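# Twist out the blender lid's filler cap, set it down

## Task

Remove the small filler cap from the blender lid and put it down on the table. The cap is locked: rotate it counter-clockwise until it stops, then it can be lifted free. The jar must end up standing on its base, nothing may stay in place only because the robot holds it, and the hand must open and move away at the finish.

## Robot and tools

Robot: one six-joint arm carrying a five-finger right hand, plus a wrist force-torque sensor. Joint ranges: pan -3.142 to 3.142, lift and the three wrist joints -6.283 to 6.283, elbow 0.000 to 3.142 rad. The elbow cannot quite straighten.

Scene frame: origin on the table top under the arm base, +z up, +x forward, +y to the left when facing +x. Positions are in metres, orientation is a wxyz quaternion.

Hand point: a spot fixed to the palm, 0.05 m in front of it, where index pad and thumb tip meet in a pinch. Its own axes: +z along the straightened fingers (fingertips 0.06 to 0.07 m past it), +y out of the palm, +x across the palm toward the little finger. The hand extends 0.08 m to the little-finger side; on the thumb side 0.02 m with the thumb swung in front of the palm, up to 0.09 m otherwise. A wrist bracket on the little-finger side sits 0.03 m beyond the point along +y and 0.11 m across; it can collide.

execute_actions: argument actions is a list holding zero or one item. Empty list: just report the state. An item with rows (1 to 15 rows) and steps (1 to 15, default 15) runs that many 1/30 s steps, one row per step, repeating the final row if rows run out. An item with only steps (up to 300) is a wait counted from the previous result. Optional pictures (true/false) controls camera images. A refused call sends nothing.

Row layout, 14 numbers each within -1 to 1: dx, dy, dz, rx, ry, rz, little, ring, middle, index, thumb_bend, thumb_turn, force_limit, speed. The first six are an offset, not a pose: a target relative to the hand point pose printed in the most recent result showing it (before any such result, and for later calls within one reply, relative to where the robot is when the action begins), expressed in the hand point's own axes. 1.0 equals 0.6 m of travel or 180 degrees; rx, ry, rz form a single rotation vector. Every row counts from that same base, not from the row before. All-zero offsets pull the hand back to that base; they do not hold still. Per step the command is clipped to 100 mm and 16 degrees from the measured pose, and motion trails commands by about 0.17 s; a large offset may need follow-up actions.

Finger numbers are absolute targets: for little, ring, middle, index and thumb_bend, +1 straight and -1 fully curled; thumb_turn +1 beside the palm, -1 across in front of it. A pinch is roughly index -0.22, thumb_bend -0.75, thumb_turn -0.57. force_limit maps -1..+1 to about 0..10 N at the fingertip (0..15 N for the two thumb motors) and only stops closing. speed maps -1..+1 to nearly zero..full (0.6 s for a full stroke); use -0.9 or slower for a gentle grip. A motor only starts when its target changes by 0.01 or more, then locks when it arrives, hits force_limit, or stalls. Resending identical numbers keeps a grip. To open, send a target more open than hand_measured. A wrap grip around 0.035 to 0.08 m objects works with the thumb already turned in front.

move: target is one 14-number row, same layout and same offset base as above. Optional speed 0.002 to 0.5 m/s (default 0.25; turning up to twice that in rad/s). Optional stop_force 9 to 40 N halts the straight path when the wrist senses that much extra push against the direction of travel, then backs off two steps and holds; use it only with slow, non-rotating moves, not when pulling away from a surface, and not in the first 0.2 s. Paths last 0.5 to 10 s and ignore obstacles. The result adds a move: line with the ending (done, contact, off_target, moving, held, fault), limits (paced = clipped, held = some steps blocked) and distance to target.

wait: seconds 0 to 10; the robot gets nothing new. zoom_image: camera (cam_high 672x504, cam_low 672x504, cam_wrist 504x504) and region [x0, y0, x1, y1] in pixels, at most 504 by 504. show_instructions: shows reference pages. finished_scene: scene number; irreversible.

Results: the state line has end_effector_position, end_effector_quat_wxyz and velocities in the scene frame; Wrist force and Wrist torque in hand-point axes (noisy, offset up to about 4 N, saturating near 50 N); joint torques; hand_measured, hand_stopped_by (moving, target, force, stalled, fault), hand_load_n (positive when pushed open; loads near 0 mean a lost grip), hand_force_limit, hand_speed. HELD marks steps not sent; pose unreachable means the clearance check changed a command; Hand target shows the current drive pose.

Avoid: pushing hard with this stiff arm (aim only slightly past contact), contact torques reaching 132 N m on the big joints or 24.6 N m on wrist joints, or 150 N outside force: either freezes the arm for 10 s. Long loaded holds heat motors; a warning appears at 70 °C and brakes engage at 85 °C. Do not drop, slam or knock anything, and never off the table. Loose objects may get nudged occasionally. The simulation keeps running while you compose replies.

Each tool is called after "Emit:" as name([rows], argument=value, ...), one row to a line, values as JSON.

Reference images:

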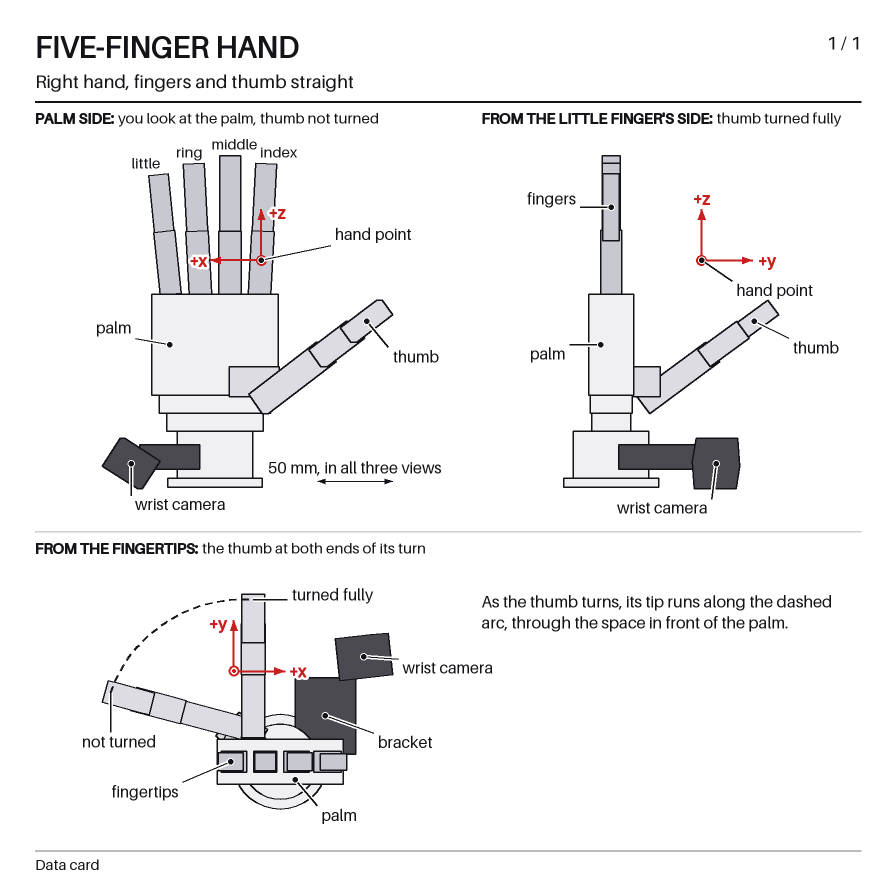

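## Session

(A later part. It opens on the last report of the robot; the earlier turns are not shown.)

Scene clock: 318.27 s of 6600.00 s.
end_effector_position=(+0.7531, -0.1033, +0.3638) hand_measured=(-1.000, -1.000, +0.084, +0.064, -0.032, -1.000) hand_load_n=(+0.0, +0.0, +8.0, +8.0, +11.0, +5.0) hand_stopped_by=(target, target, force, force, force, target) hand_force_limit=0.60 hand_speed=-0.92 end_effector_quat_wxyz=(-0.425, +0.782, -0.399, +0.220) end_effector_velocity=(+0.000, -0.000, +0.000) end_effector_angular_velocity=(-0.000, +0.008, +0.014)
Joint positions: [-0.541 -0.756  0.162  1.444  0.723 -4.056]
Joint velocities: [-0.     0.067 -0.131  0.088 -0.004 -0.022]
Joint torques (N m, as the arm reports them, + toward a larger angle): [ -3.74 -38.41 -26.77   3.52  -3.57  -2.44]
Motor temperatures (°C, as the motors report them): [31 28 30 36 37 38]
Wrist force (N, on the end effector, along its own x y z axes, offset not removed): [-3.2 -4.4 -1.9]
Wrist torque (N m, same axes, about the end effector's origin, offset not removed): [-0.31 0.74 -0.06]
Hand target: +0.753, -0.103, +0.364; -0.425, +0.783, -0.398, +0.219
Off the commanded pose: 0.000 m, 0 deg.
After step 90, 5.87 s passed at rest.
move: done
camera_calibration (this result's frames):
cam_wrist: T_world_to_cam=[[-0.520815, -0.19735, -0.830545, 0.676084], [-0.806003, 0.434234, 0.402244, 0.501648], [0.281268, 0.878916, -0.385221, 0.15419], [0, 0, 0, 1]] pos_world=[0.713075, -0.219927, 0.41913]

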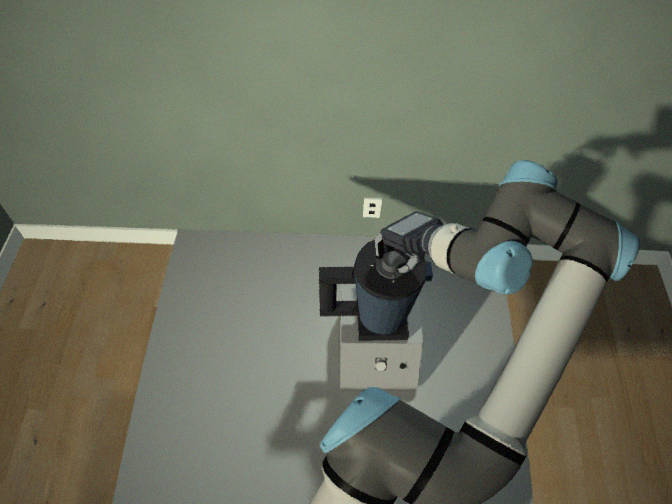

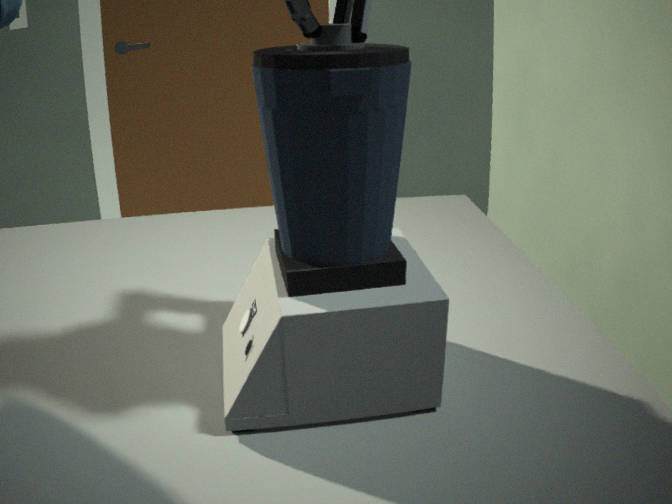

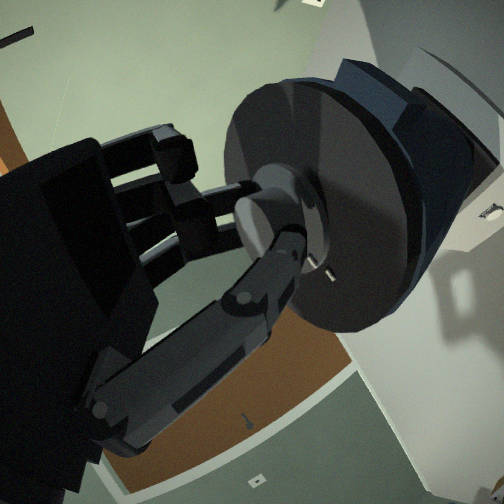

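Emit:
move(target=[0,0,0,0,0,0,-1,-1,0.25,0.25,0.2,-1,0.6,-0.3])

Emit:
move(target=[0.0013,-0.0051,0.0078,0,0.1678,0.109,-1,-1,0.25,0.25,0.2,-1,0.6,-0.3], speed=0.1)

Emit:
zoom_image(camera="cam_low", region=[260, 0, 400, 70])

Emit:
zoom_image(camera="cam_wrist", region=[230, 150, 410, 320])

Scene clock: 331.57 s of 6600.00 s.
end_effector_position=(+0.7531, -0.1033, +0.3639) hand_measured=(-1.000, -1.000, +0.250, +0.250, +0.200, -1.000) hand_load_n=(+0.0, +0.0, +0.0, +0.0, +0.0, +0.0) hand_stopped_by=(target, target, target, target, target, target) hand_force_limit=0.60 hand_speed=-0.30 end_effector_quat_wxyz=(-0.425, +0.782, -0.399, +0.220) end_effector_velocity=(-0.000, +0.000, +0.001) end_effector_angular_velocity=(-0.000, -0.001, -0.001)
Joint positions: [-0.541 -0.755  0.16   1.445  0.723 -4.057]
Joint velocities: [-0.    -0.007  0.011 -0.006  0.     0.001]
Joint torques (N m, as the arm reports them, + toward a larger angle): [ 10.79 -67.4   -6.6   -1.14   1.76   2.03]
Motor temperatures (°C, as the motors report them): [31 28 30 36 37 38]
Wrist force (N, on the end effector, along its own x y z axes, offset not removed): [-2.8 -2.8 -0.3]
Wrist torque (N m, same axes, about the end effector's origin, offset not removed): [-0.21 0.53 -0.09]
Hand target: +0.753, -0.103, +0.364; -0.425, +0.782, -0.399, +0.220
Off the commanded pose: 0.000 m, 0 deg.
After step 90, 9.60 s passed at rest.
move: done
camera_calibration (this result's frames):
cam_wrist: T_world_to_cam=[[-0.520878, -0.197411, -0.830491, 0.676131], [-0.806022, 0.434108, 0.402342, 0.501622], [0.281096, 0.878965, -0.385235, 0.15432], [0, 0, 0, 1]] pos_world=[0.713121, -0.219923, 0.419147]

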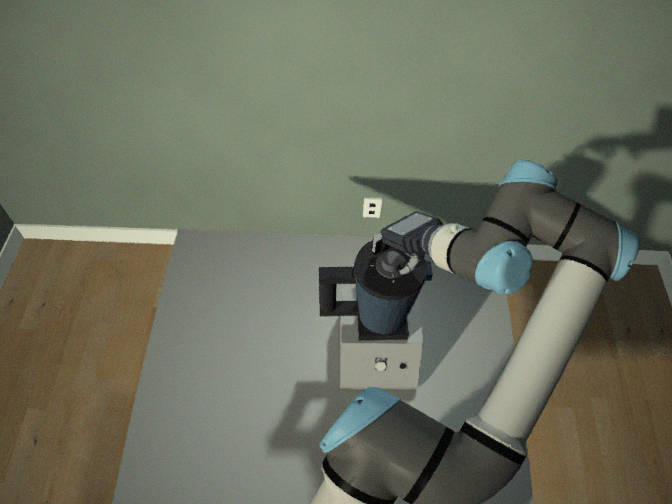

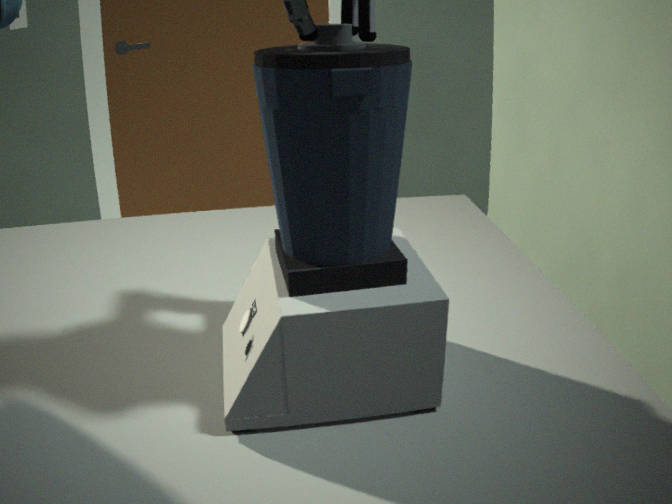

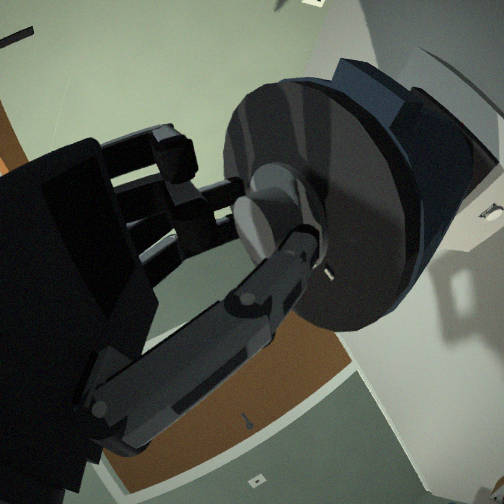

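Scene clock: 335.07 s of 6600.00 s.
end_effector_position=(+0.7581, -0.1006, +0.3637) hand_measured=(-1.000, -1.000, +0.250, +0.250, +0.200, -1.000) hand_load_n=(+0.0, +0.0, +0.0, +0.0, +0.0, +0.0) hand_stopped_by=(target, target, target, target, target, target) hand_force_limit=0.60 hand_speed=-0.30 end_effector_quat_wxyz=(-0.338, +0.620, -0.621, +0.340) end_effector_velocity=(-0.000, +0.000, -0.001) end_effector_angular_velocity=(+0.000, +0.001, -0.012)
Joint positions: [-0.41  -1.176  0.855  0.773  1.271 -3.415]
Joint velocities: [ 0.004 -0.003  0.005 -0.005  0.014  0.009]
Joint torques (N m, as the arm reports them, + toward a larger angle): [ 15.79 -56.02  -8.41  -2.45   2.79   2.39]
Motor temperatures (°C, as the motors report them): [31 28 30 36 37 38]
Wrist force (N, on the end effector, along its own x y z axes, offset not removed): [-2.3 -2.2 -1.0]
Wrist torque (N m, same axes, about the end effector's origin, offset not removed): [-0.22 0.43 -0.11]
Hand target: +0.758, -0.101, +0.364; -0.338, +0.620, -0.621, +0.340
Off the commanded pose: 0.000 m, 0 deg.
move: done
camera_calibration (this result's frames):
cam_wrist: T_world_to_cam=[[-0.536082, 0.148047, -0.831083, 0.725599], [-0.398814, 0.823289, 0.40391, 0.234463], [0.744018, 0.547976, -0.382307, -0.234777], [0, 0, 0, 1]] pos_world=[0.657166, -0.171802, 0.418573]

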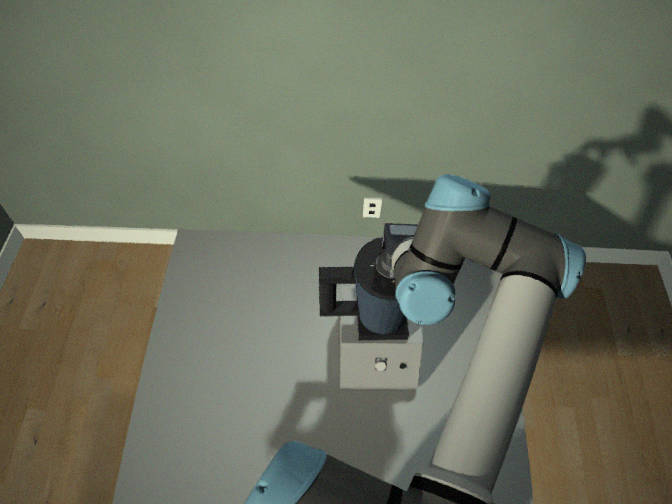

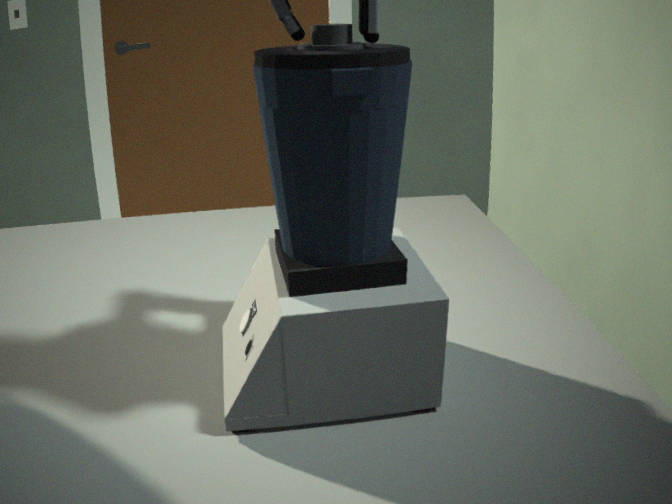

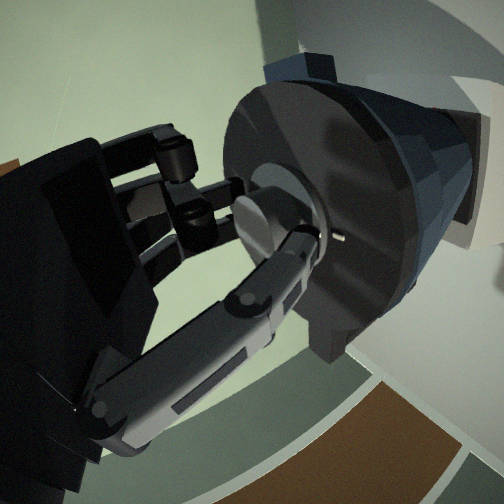

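Region (260, 0, 400, 70) of cam_low's 672x504 image, scaled by 3.600, with more detail than that image has.

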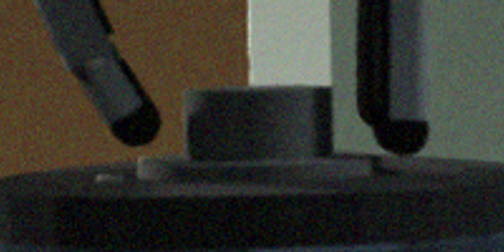

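Region (230, 150, 410, 320) of cam_wrist's 504x504 image, scaled by 2.800, with more detail than that image has.

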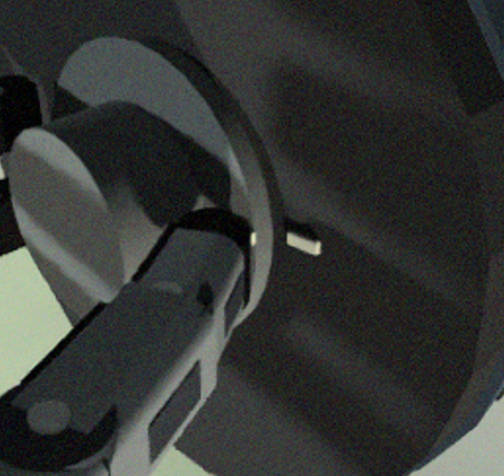

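Emit:
move(target=[0,0,0,0,0,0,-1,-1,0.14,0.12,-0.04,-1,-0.3,-0.5])

Emit:
move(target=[0,0,0,0,0,0,-1,-1,-0.35,-0.35,-0.4,-1,0.6,-0.92])

Emit:
move(target=[0,-0.014,-0.0091,0,0,0,-1,-1,-0.35,-0.35,-0.4,-1,0.6,-0.92], speed=0.015)

Scene clock: 343.70 s of 6600.00 s.
end_effector_position=(+0.7581, -0.1006, +0.3637) hand_measured=(-1.000, -1.000, +0.140, +0.120, -0.038, -1.000) hand_load_n=(+0.0, +0.0, +0.0, +0.0, +1.5, +0.5) hand_stopped_by=(target, target, target, target, target, target) hand_force_limit=-0.30 hand_speed=-0.50 end_effector_quat_wxyz=(-0.338, +0.620, -0.621, +0.340) end_effector_velocity=(-0.000, -0.000, -0.000) end_effector_angular_velocity=(-0.000, +0.001, +0.000)
Joint positions: [-0.41  -1.176  0.855  0.773  1.272 -3.415]
Joint velocities: [-0.     0.    -0.     0.     0.    -0.001]
Joint torques (N m, as the arm reports them, + toward a larger angle): [ -4.6  -30.93 -28.4    2.19  -2.88  -2.25]
Motor temperatures (°C, as the motors report them): [31 28 30 36 37 38]
Wrist force (N, on the end effector, along its own x y z axes, offset not removed): [-3.8 -1.7 -1.8]
Wrist torque (N m, same axes, about the end effector's origin, offset not removed): [-0.21 0.60 -0.12]
Hand target: +0.758, -0.101, +0.364; -0.338, +0.620, -0.621, +0.340
Off the commanded pose: 0.000 m, 0 deg.
After step 90, 4.90 s passed at rest.
move: done
camera_calibration (this result's frames):
cam_wrist: T_world_to_cam=[[-0.536075, 0.14805, -0.831086, 0.725597], [-0.398817, 0.823287, 0.403909, 0.234434], [0.744022, 0.547977, -0.382299, -0.234778], [0, 0, 0, 1]] pos_world=[0.657151, -0.171777, 0.418588]

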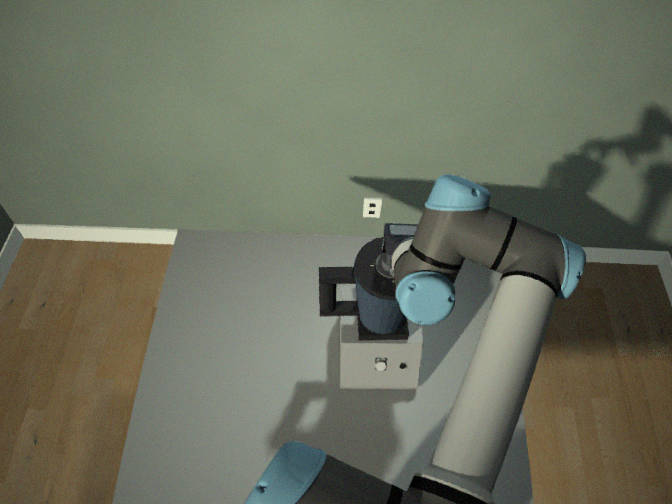

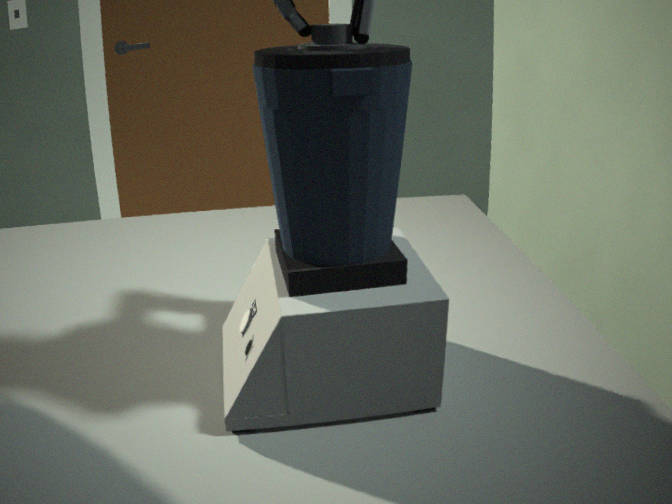

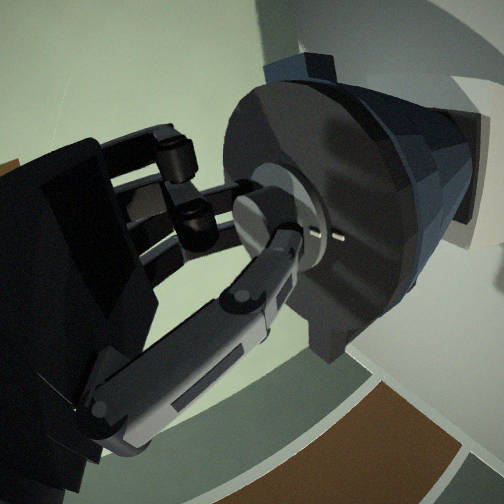

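Scene clock: 344.60 s of 6600.00 s.
end_effector_position=(+0.7581, -0.1006, +0.3637) hand_measured=(-1.000, -1.000, +0.098, +0.074, -0.068, -1.000) hand_load_n=(+0.0, +0.0, +8.0, +9.0, +11.0, +0.5) hand_stopped_by=(target, target, force, force, force, target) hand_force_limit=0.60 hand_speed=-0.92 end_effector_quat_wxyz=(-0.338, +0.620, -0.621, +0.340) end_effector_velocity=(+0.000, +0.000, +0.000) end_effector_angular_velocity=(-0.000, -0.001, +0.001)
Joint positions: [-0.41  -1.176  0.855  0.773  1.272 -3.415]
Joint velocities: [ 0.     0.    -0.    -0.001 -0.001 -0.   ]
Joint torques (N m, as the arm reports them, + toward a larger angle): [ -2.13 -34.64 -23.69   1.92  -2.61  -1.72]
Motor temperatures (°C, as the motors report them): [31 28 30 36 37 38]
Wrist force (N, on the end effector, along its own x y z axes, offset not removed): [-3.3 -4.6 0.5]
Wrist torque (N m, same axes, about the end effector's origin, offset not removed): [-0.11 0.57 -0.25]
Hand target: +0.758, -0.101, +0.364; -0.338, +0.620, -0.621, +0.340
Off the commanded pose: 0.000 m, 0 deg.
move: done
camera_calibration (this result's frames):
cam_wrist: T_world_to_cam=[[-0.536063, 0.148043, -0.831095, 0.7256], [-0.398825, 0.823289, 0.403898, 0.23445], [0.744026, 0.547976, -0.382292, -0.234784], [0, 0, 0, 1]] pos_world=[0.657157, -0.171784, 0.418593]

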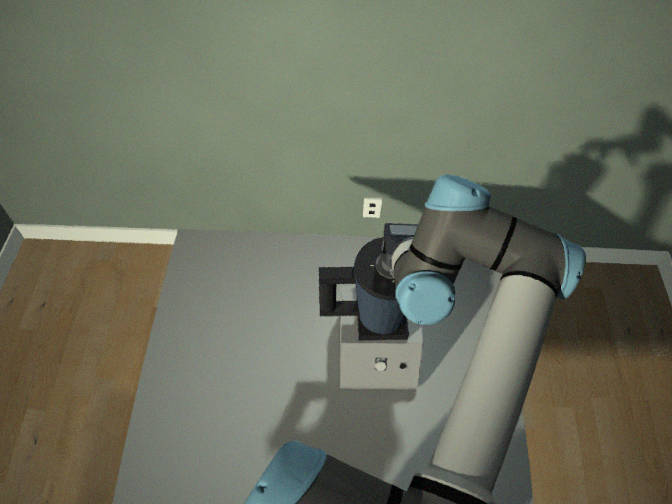

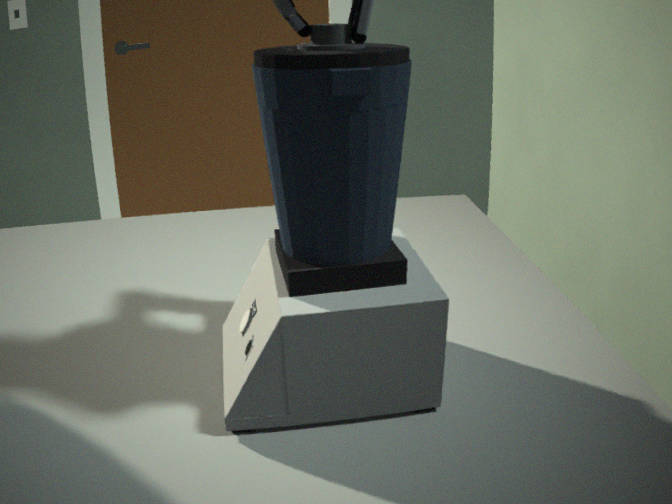

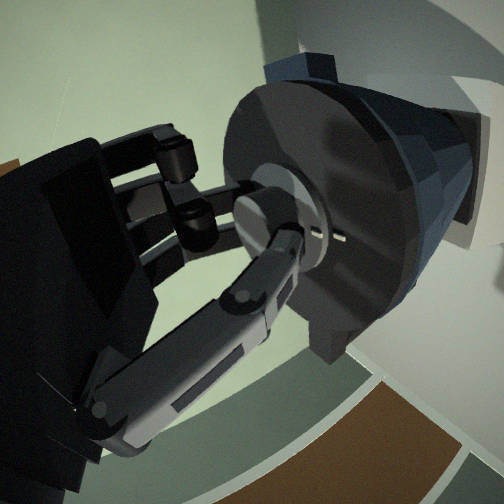

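Scene clock: 345.53 s of 6600.00 s.
end_effector_position=(+0.7580, -0.1006, +0.3735) hand_measured=(-1.000, -1.000, +0.098, +0.074, -0.068, -1.000) hand_load_n=(+0.0, +0.0, +7.5, +8.0, +12.5, +0.5) hand_stopped_by=(target, target, force, force, force, target) hand_force_limit=0.60 hand_speed=-0.92 end_effector_quat_wxyz=(-0.338, +0.620, -0.621, +0.340) end_effector_velocity=(-0.000, -0.000, +0.003) end_effector_angular_velocity=(-0.001, +0.000, -0.000)
Joint positions: [-0.408 -1.171  0.821  0.801  1.273 -3.414]
Joint velocities: [ 0.     0.    -0.008  0.007  0.001 -0.001]
Joint torques (N m, as the arm reports them, + toward a larger angle): [ 14.15 -32.15 -26.66   2.27   2.18   2.38]
Motor temperatures (°C, as the motors report them): [31 28 30 36 37 38]
Wrist force (N, on the end effector, along its own x y z axes, offset not removed): [-2.5 -0.5 3.0]
Wrist torque (N m, same axes, about the end effector's origin, offset not removed): [-0.04 0.42 -0.16]
Hand target: +0.758, -0.101, +0.374; -0.338, +0.620, -0.621, +0.340
Off the commanded pose: 0.000 m, 0 deg.
move: done
camera_calibration (this result's frames):
cam_wrist: T_world_to_cam=[[-0.536021, 0.148043, -0.831122, 0.7337], [-0.398836, 0.823296, 0.403873, 0.230445], [0.744051, 0.547966, -0.38226, -0.231023], [0, 0, 0, 1]] pos_world=[0.657081, -0.171751, 0.428413]

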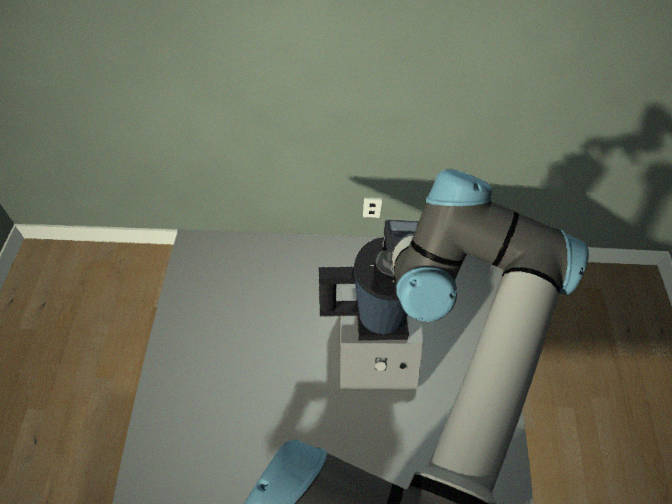

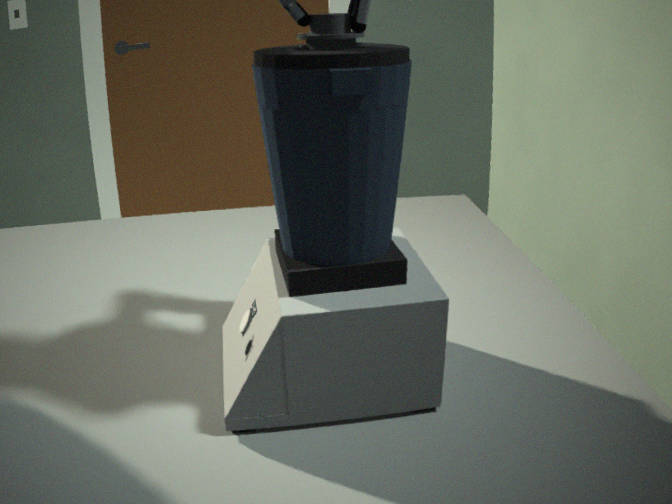

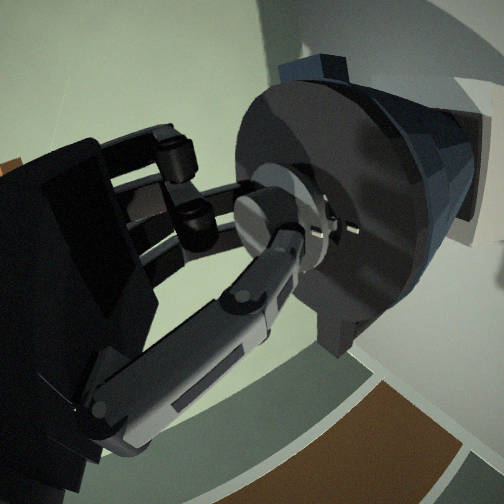

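Lifts out. Up 25 mm more.

Emit:
move(target=[0,-0.035,-0.0227,0,0,0,-1,-1,-0.35,-0.35,-0.4,-1,0.6,-0.92], speed=0.03)

Emit:
zoom_image(camera="cam_low", region=[260, 0, 400, 70])

Scene clock: 354.43 s of 6600.00 s.
end_effector_position=(+0.7579, -0.1005, +0.3983) hand_measured=(-1.000, -1.000, +0.098, +0.074, -0.066, -1.000) hand_load_n=(+0.0, +0.0, +7.0, +8.0, +12.0, +0.0) hand_stopped_by=(target, target, force, force, force, target) hand_force_limit=0.60 hand_speed=-0.92 end_effector_quat_wxyz=(-0.338, +0.620, -0.621, +0.340) end_effector_velocity=(+0.001, -0.000, -0.001) end_effector_angular_velocity=(+0.001, +0.004, +0.000)
Joint positions: [-0.406 -1.152  0.727  0.876  1.275 -3.413]
Joint velocities: [ 0.     0.007 -0.011  0.008  0.    -0.   ]
Joint torques (N m, as the arm reports them, + toward a larger angle): [ 13.68 -30.7  -26.99   2.36   2.26   2.07]
Motor temperatures (°C, as the motors report them): [31 28 30 36 37 38]
Wrist force (N, on the end effector, along its own x y z axes, offset not removed): [-3.3 -1.7 -0.4]
Wrist torque (N m, same axes, about the end effector's origin, offset not removed): [-0.29 0.56 -0.18]
Hand target: +0.758, -0.101, +0.399; -0.338, +0.620, -0.621, +0.340
Off the commanded pose: 0.000 m, 0 deg.
After step 90, 4.73 s passed at rest.
move: done
camera_calibration (this result's frames):
cam_wrist: T_world_to_cam=[[-0.535946, 0.148059, -0.831168, 0.7542], [-0.39885, 0.823305, 0.403841, 0.220308], [0.744097, 0.547948, -0.382194, -0.221526], [0, 0, 0, 1]] pos_world=[0.656917, -0.171662, 0.453231]

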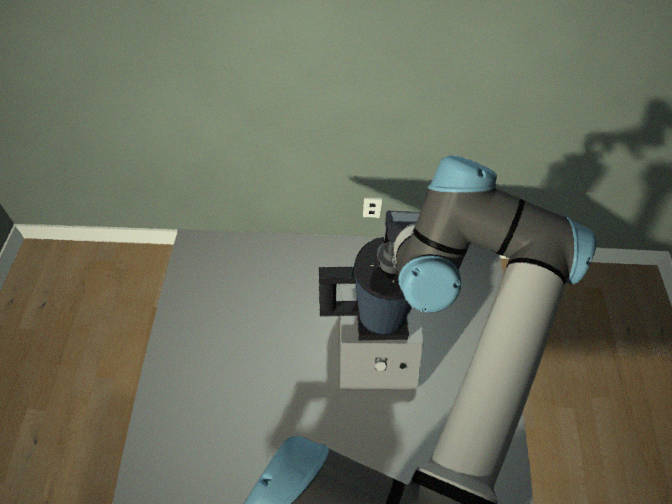

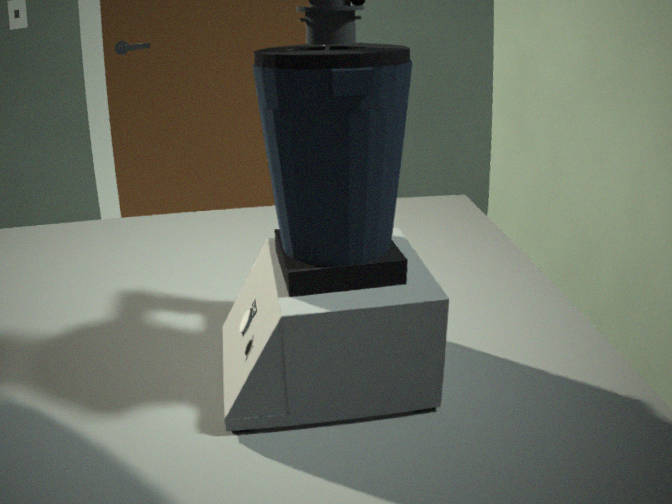

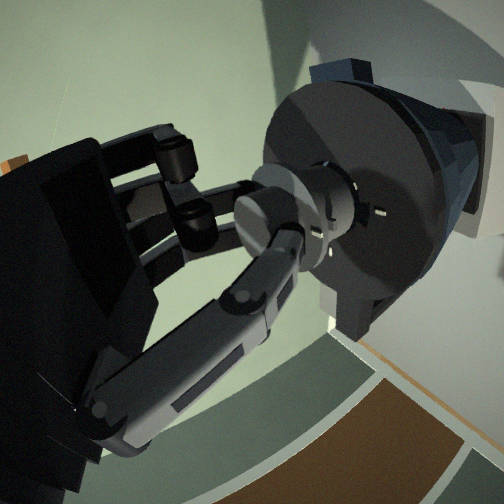

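Region (260, 0, 400, 70) of cam_low's 672x504 image, scaled by 3.600, with more detail than that image has.

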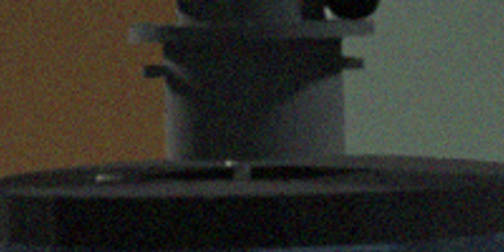

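Emit:
move(target=[0,-0.035,-0.0227,0,0,0,-1,-1,-0.35,-0.35,-0.4,-1,0.6,-0.92], speed=0.04)

Emit:
zoom_image(camera="cam_low", region=[260, 0, 400, 70])

Scene clock: 363.67 s of 6600.00 s.
end_effector_position=(+0.7577, -0.1004, +0.4232) hand_measured=(-1.000, -1.000, +0.098, +0.074, -0.066, -1.000) hand_load_n=(+0.0, +0.0, +7.0, +8.0, +12.0, +0.0) hand_stopped_by=(target, target, force, force, force, target) hand_force_limit=0.60 hand_speed=-0.92 end_effector_quat_wxyz=(-0.338, +0.620, -0.621, +0.340) end_effector_velocity=(+0.001, -0.000, +0.001) end_effector_angular_velocity=(+0.001, +0.002, +0.000)
Joint positions: [-0.403 -1.125  0.616  0.96   1.278 -3.411]
Joint velocities: [ 0.     0.007 -0.014  0.009  0.     0.   ]
Joint torques (N m, as the arm reports them, + toward a larger angle): [ 13.26 -32.46 -29.35   2.43   2.23   1.07]
Motor temperatures (°C, as the motors report them): [31 28 30 36 37 38]
Wrist force (N, on the end effector, along its own x y z axes, offset not removed): [-4.6 -2.3 0.4]
Wrist torque (N m, same axes, about the end effector's origin, offset not removed): [-0.32 0.74 -0.29]
Hand target: +0.758, -0.100, +0.423; -0.338, +0.620, -0.621, +0.340
Off the commanded pose: 0.000 m, 0 deg.
After step 90, 5.23 s passed at rest.
move: done
camera_calibration (this result's frames):
cam_wrist: T_world_to_cam=[[-0.535827, 0.148134, -0.831232, 0.774681], [-0.398848, 0.823312, 0.403828, 0.210144], [0.744184, 0.547917, -0.38207, -0.212082], [0, 0, 0, 1]] pos_world=[0.656739, -0.171568, 0.478048]

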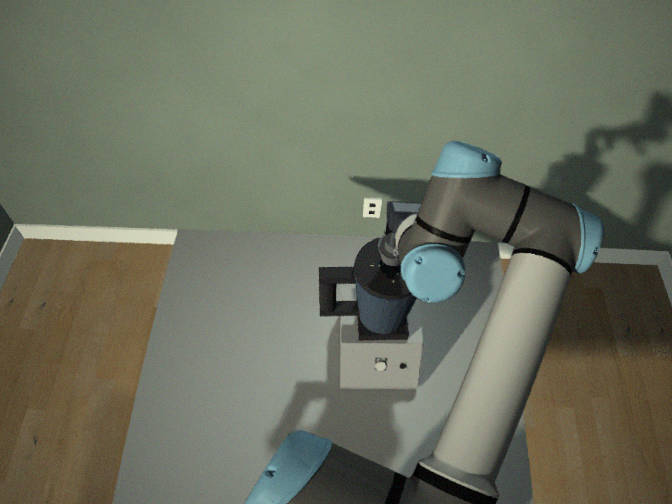

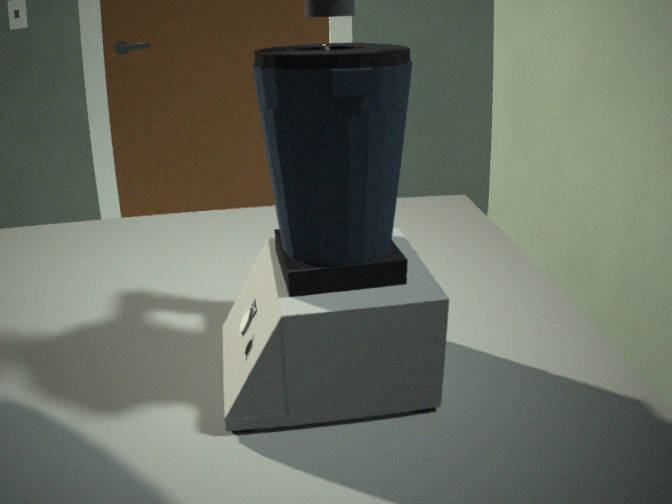

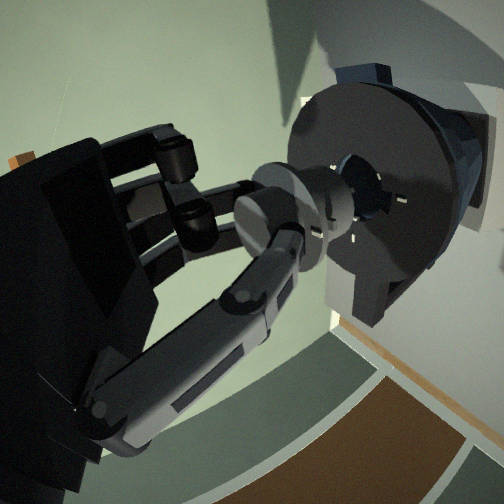

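Region (260, 0, 400, 70) of cam_low's 672x504 image, scaled by 3.600, with more detail than that image has.

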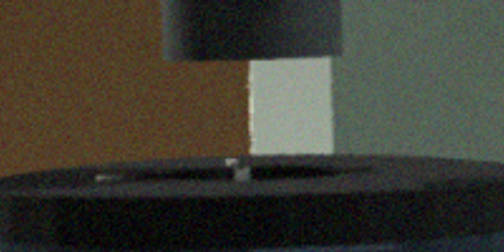

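Emit:
move(target=[-0.1,0.1617,-0.209,0,0,0,-1,-1,-0.35,-0.35,-0.4,-1,0.6,-0.92], speed=0.2)

Emit:
move(target=[-0.1667,0.5705,0.132,0,0,0,-1,-1,-0.35,-0.35,-0.4,-1,0.6,-0.92], speed=0.2)

Scene clock: 383.13 s of 6600.00 s.
end_effector_position=(+0.6001, -0.0401, +0.4089) hand_measured=(-1.000, -1.000, +0.098, +0.074, -0.066, -1.000) hand_load_n=(+0.0, +0.0, +7.0, +8.0, +12.0, +0.0) hand_stopped_by=(target, target, force, force, force, target) hand_force_limit=0.60 hand_speed=-0.92 end_effector_quat_wxyz=(-0.338, +0.620, -0.621, +0.340) end_effector_velocity=(-0.002, +0.001, +0.000) end_effector_angular_velocity=(+0.001, -0.001, -0.000)
Joint positions: [-0.42  -1.611  1.334  0.731  1.262 -3.419]
Joint velocities: [-0.001 -0.007  0.007 -0.001 -0.002  0.   ]
Joint torques (N m, as the arm reports them, + toward a larger angle): [ -4.84 -39.75  -9.24  -2.15  -3.04   2.08]
Motor temperatures (°C, as the motors report them): [31 28 30 36 38 38]
Wrist force (N, on the end effector, along its own x y z axes, offset not removed): [-3.0 -1.9 -0.1]
Wrist torque (N m, same axes, about the end effector's origin, offset not removed): [-0.29 0.56 -0.20]
Hand target: +0.600, -0.040, +0.409; -0.338, +0.620, -0.621, +0.340
Off the commanded pose: 0.000 m, 0 deg.
After step 90, 15.03 s passed at rest.
move: done
camera_calibration (this result's frames):
cam_wrist: T_world_to_cam=[[-0.535955, 0.148126, -0.831151, 0.66951], [-0.398803, 0.823304, 0.403889, 0.103329], [0.744116, 0.547932, -0.382181, -0.133257], [0, 0, 0, 1]] pos_world=[0.499194, -0.111227, 0.463802]

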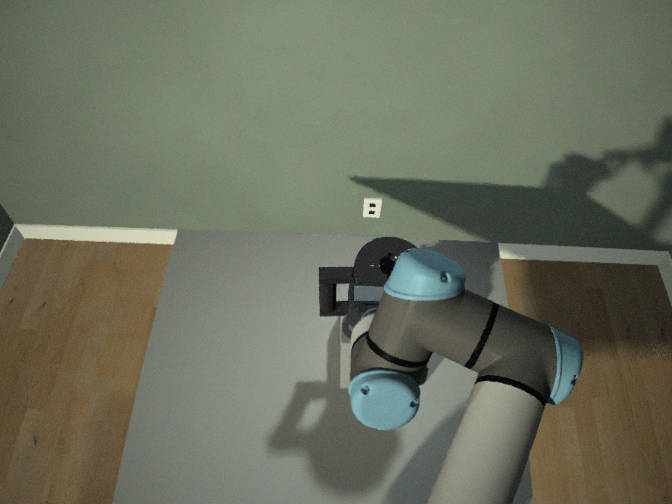

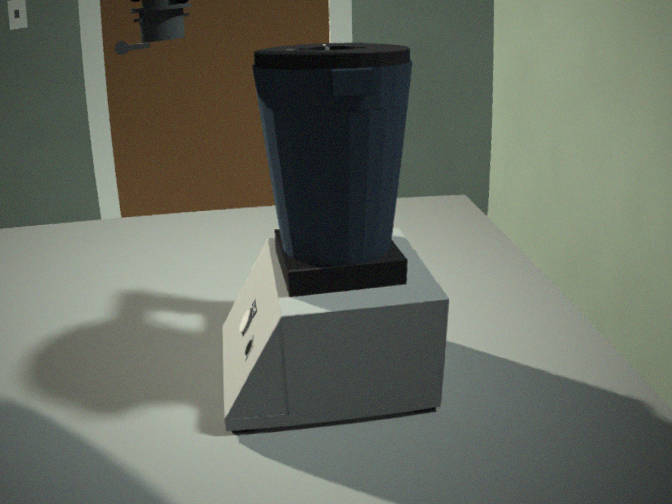

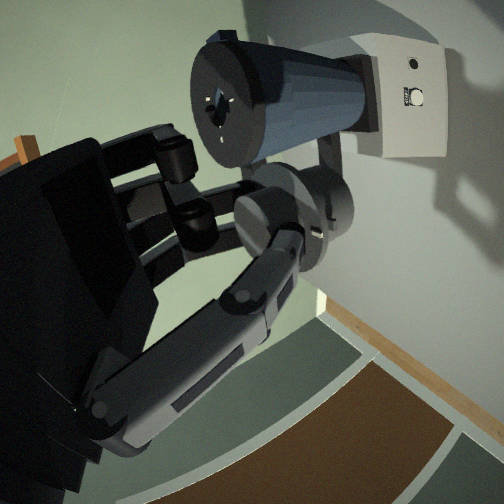

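Scene clock: 385.53 s of 6600.00 s.
end_effector_position=(+0.4825, +0.0591, +0.0778) hand_measured=(-1.000, -1.000, +0.098, +0.074, -0.066, -1.000) hand_load_n=(+0.0, +0.0, +7.0, +8.0, +12.0, +0.0) hand_stopped_by=(target, target, force, force, force, target) hand_force_limit=0.60 hand_speed=-0.92 end_effector_quat_wxyz=(-0.338, +0.620, -0.621, +0.340) end_effector_velocity=(-0.000, +0.001, -0.002) end_effector_angular_velocity=(+0.000, -0.000, -0.001)
Joint positions: [-0.309 -1.616  2.292 -0.234  1.362 -3.37 ]
Joint velocities: [ 0.002  0.005  0.003 -0.009  0.002  0.001]
Joint torques (N m, as the arm reports them, + toward a larger angle): [13.52 -3.5  -3.8  -1.91  2.71  2.1 ]
Motor temperatures (°C, as the motors report them): [31 28 30 36 38 38]
Wrist force (N, on the end effector, along its own x y z axes, offset not removed): [-2.9 -2.7 0.0]
Wrist torque (N m, same axes, about the end effector's origin, offset not removed): [-0.36 0.52 -0.09]
Hand target: +0.483, +0.059, +0.078; -0.338, +0.620, -0.621, +0.340
Off the commanded pose: 0.001 m, 0 deg.
move: done
camera_calibration (this result's frames):
cam_wrist: T_world_to_cam=[[-0.536179, 0.148035, -0.831022, 0.316715], [-0.398775, 0.823289, 0.403948, 0.108461], [0.74397, 0.547979, -0.382398, -0.226556], [0, 0, 0, 1]] pos_world=[0.381618, -0.0120316, 0.13275]

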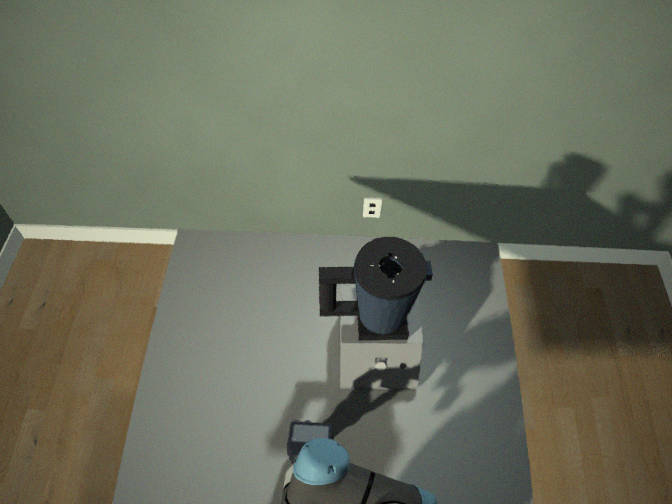

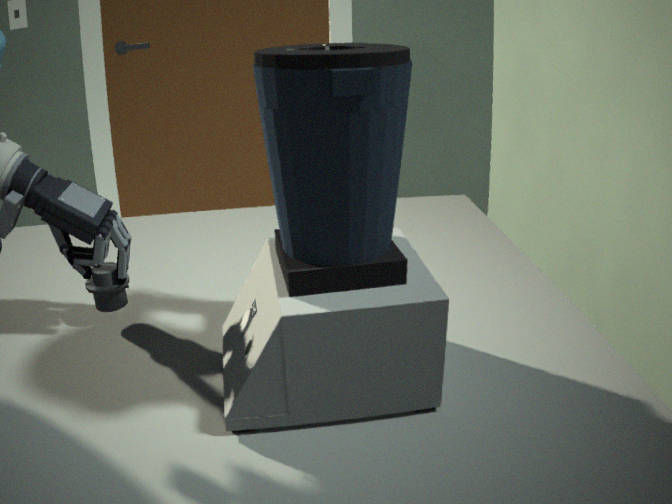

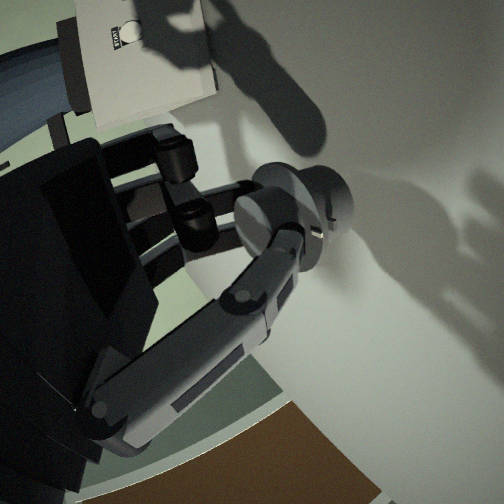

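Emit:
move(target=[0,0.0421,0.027,0,0,0,-1,-1,-0.35,-0.35,-0.4,-1,0.6,-0.92], speed=0.008, stop_force=9)

Scene clock: 393.03 s of 6600.00 s.
end_effector_position=(+0.4825, +0.0591, +0.0557) hand_measured=(-1.000, -1.000, +0.098, +0.074, -0.066, -1.000) hand_load_n=(+0.0, +0.0, +7.0, +8.5, +11.0, +0.5) hand_stopped_by=(target, target, force, force, force, target) hand_force_limit=0.60 hand_speed=-0.92 end_effector_quat_wxyz=(-0.338, +0.620, -0.621, +0.340) end_effector_velocity=(-0.001, +0.000, +0.001) end_effector_angular_velocity=(+0.002, +0.006, +0.000)
Joint positions: [-0.316 -1.565  2.315 -0.309  1.356 -3.373]
Joint velocities: [-0.    -0.004 -0.002  0.012  0.    -0.   ]
Joint torques (N m, as the arm reports them, + toward a larger angle): [  4.65 -26.   -13.7    5.49   1.73  -1.77]
Motor temperatures (°C, as the motors report them): [31 28 30 36 38 38]
Wrist force (N, on the end effector, along its own x y z axes, offset not removed): [-5.6 -17.0 -7.9]
Wrist torque (N m, same axes, about the end effector's origin, offset not removed): [0.33 0.96 -0.46]
Hand target: +0.483, +0.059, +0.056; -0.338, +0.620, -0.621, +0.340
Off the commanded pose: 0.008 m, 0 deg.
After step 90, 1.40 s passed at rest.
move: contact
camera_calibration (this result's frames):
cam_wrist: T_world_to_cam=[[-0.536278, 0.148088, -0.830949, 0.2983], [-0.398856, 0.823168, 0.404115, 0.117411], [0.743855, 0.548147, -0.382381, -0.234923], [0, 0, 0, 1]] pos_world=[0.38155, -0.0120514, 0.110594]

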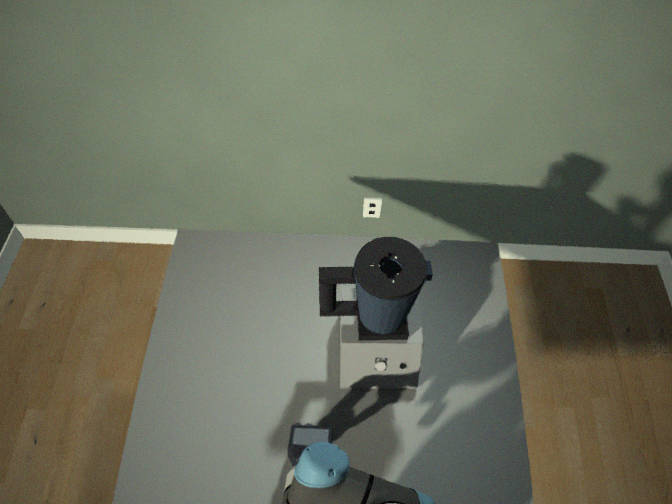

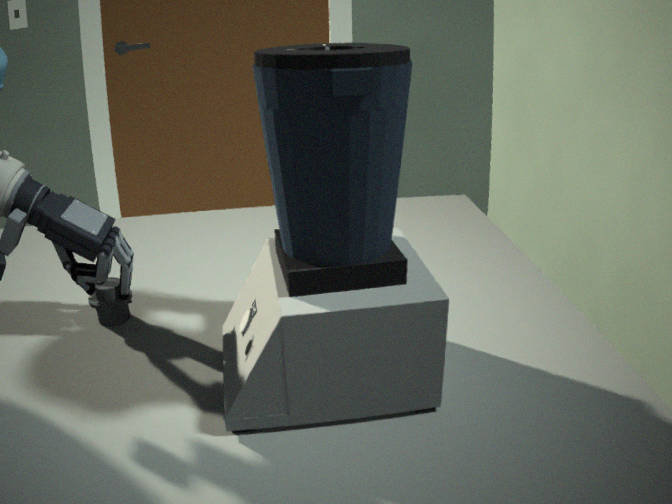

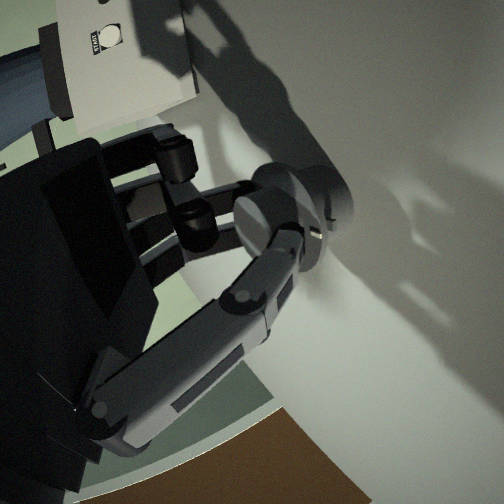

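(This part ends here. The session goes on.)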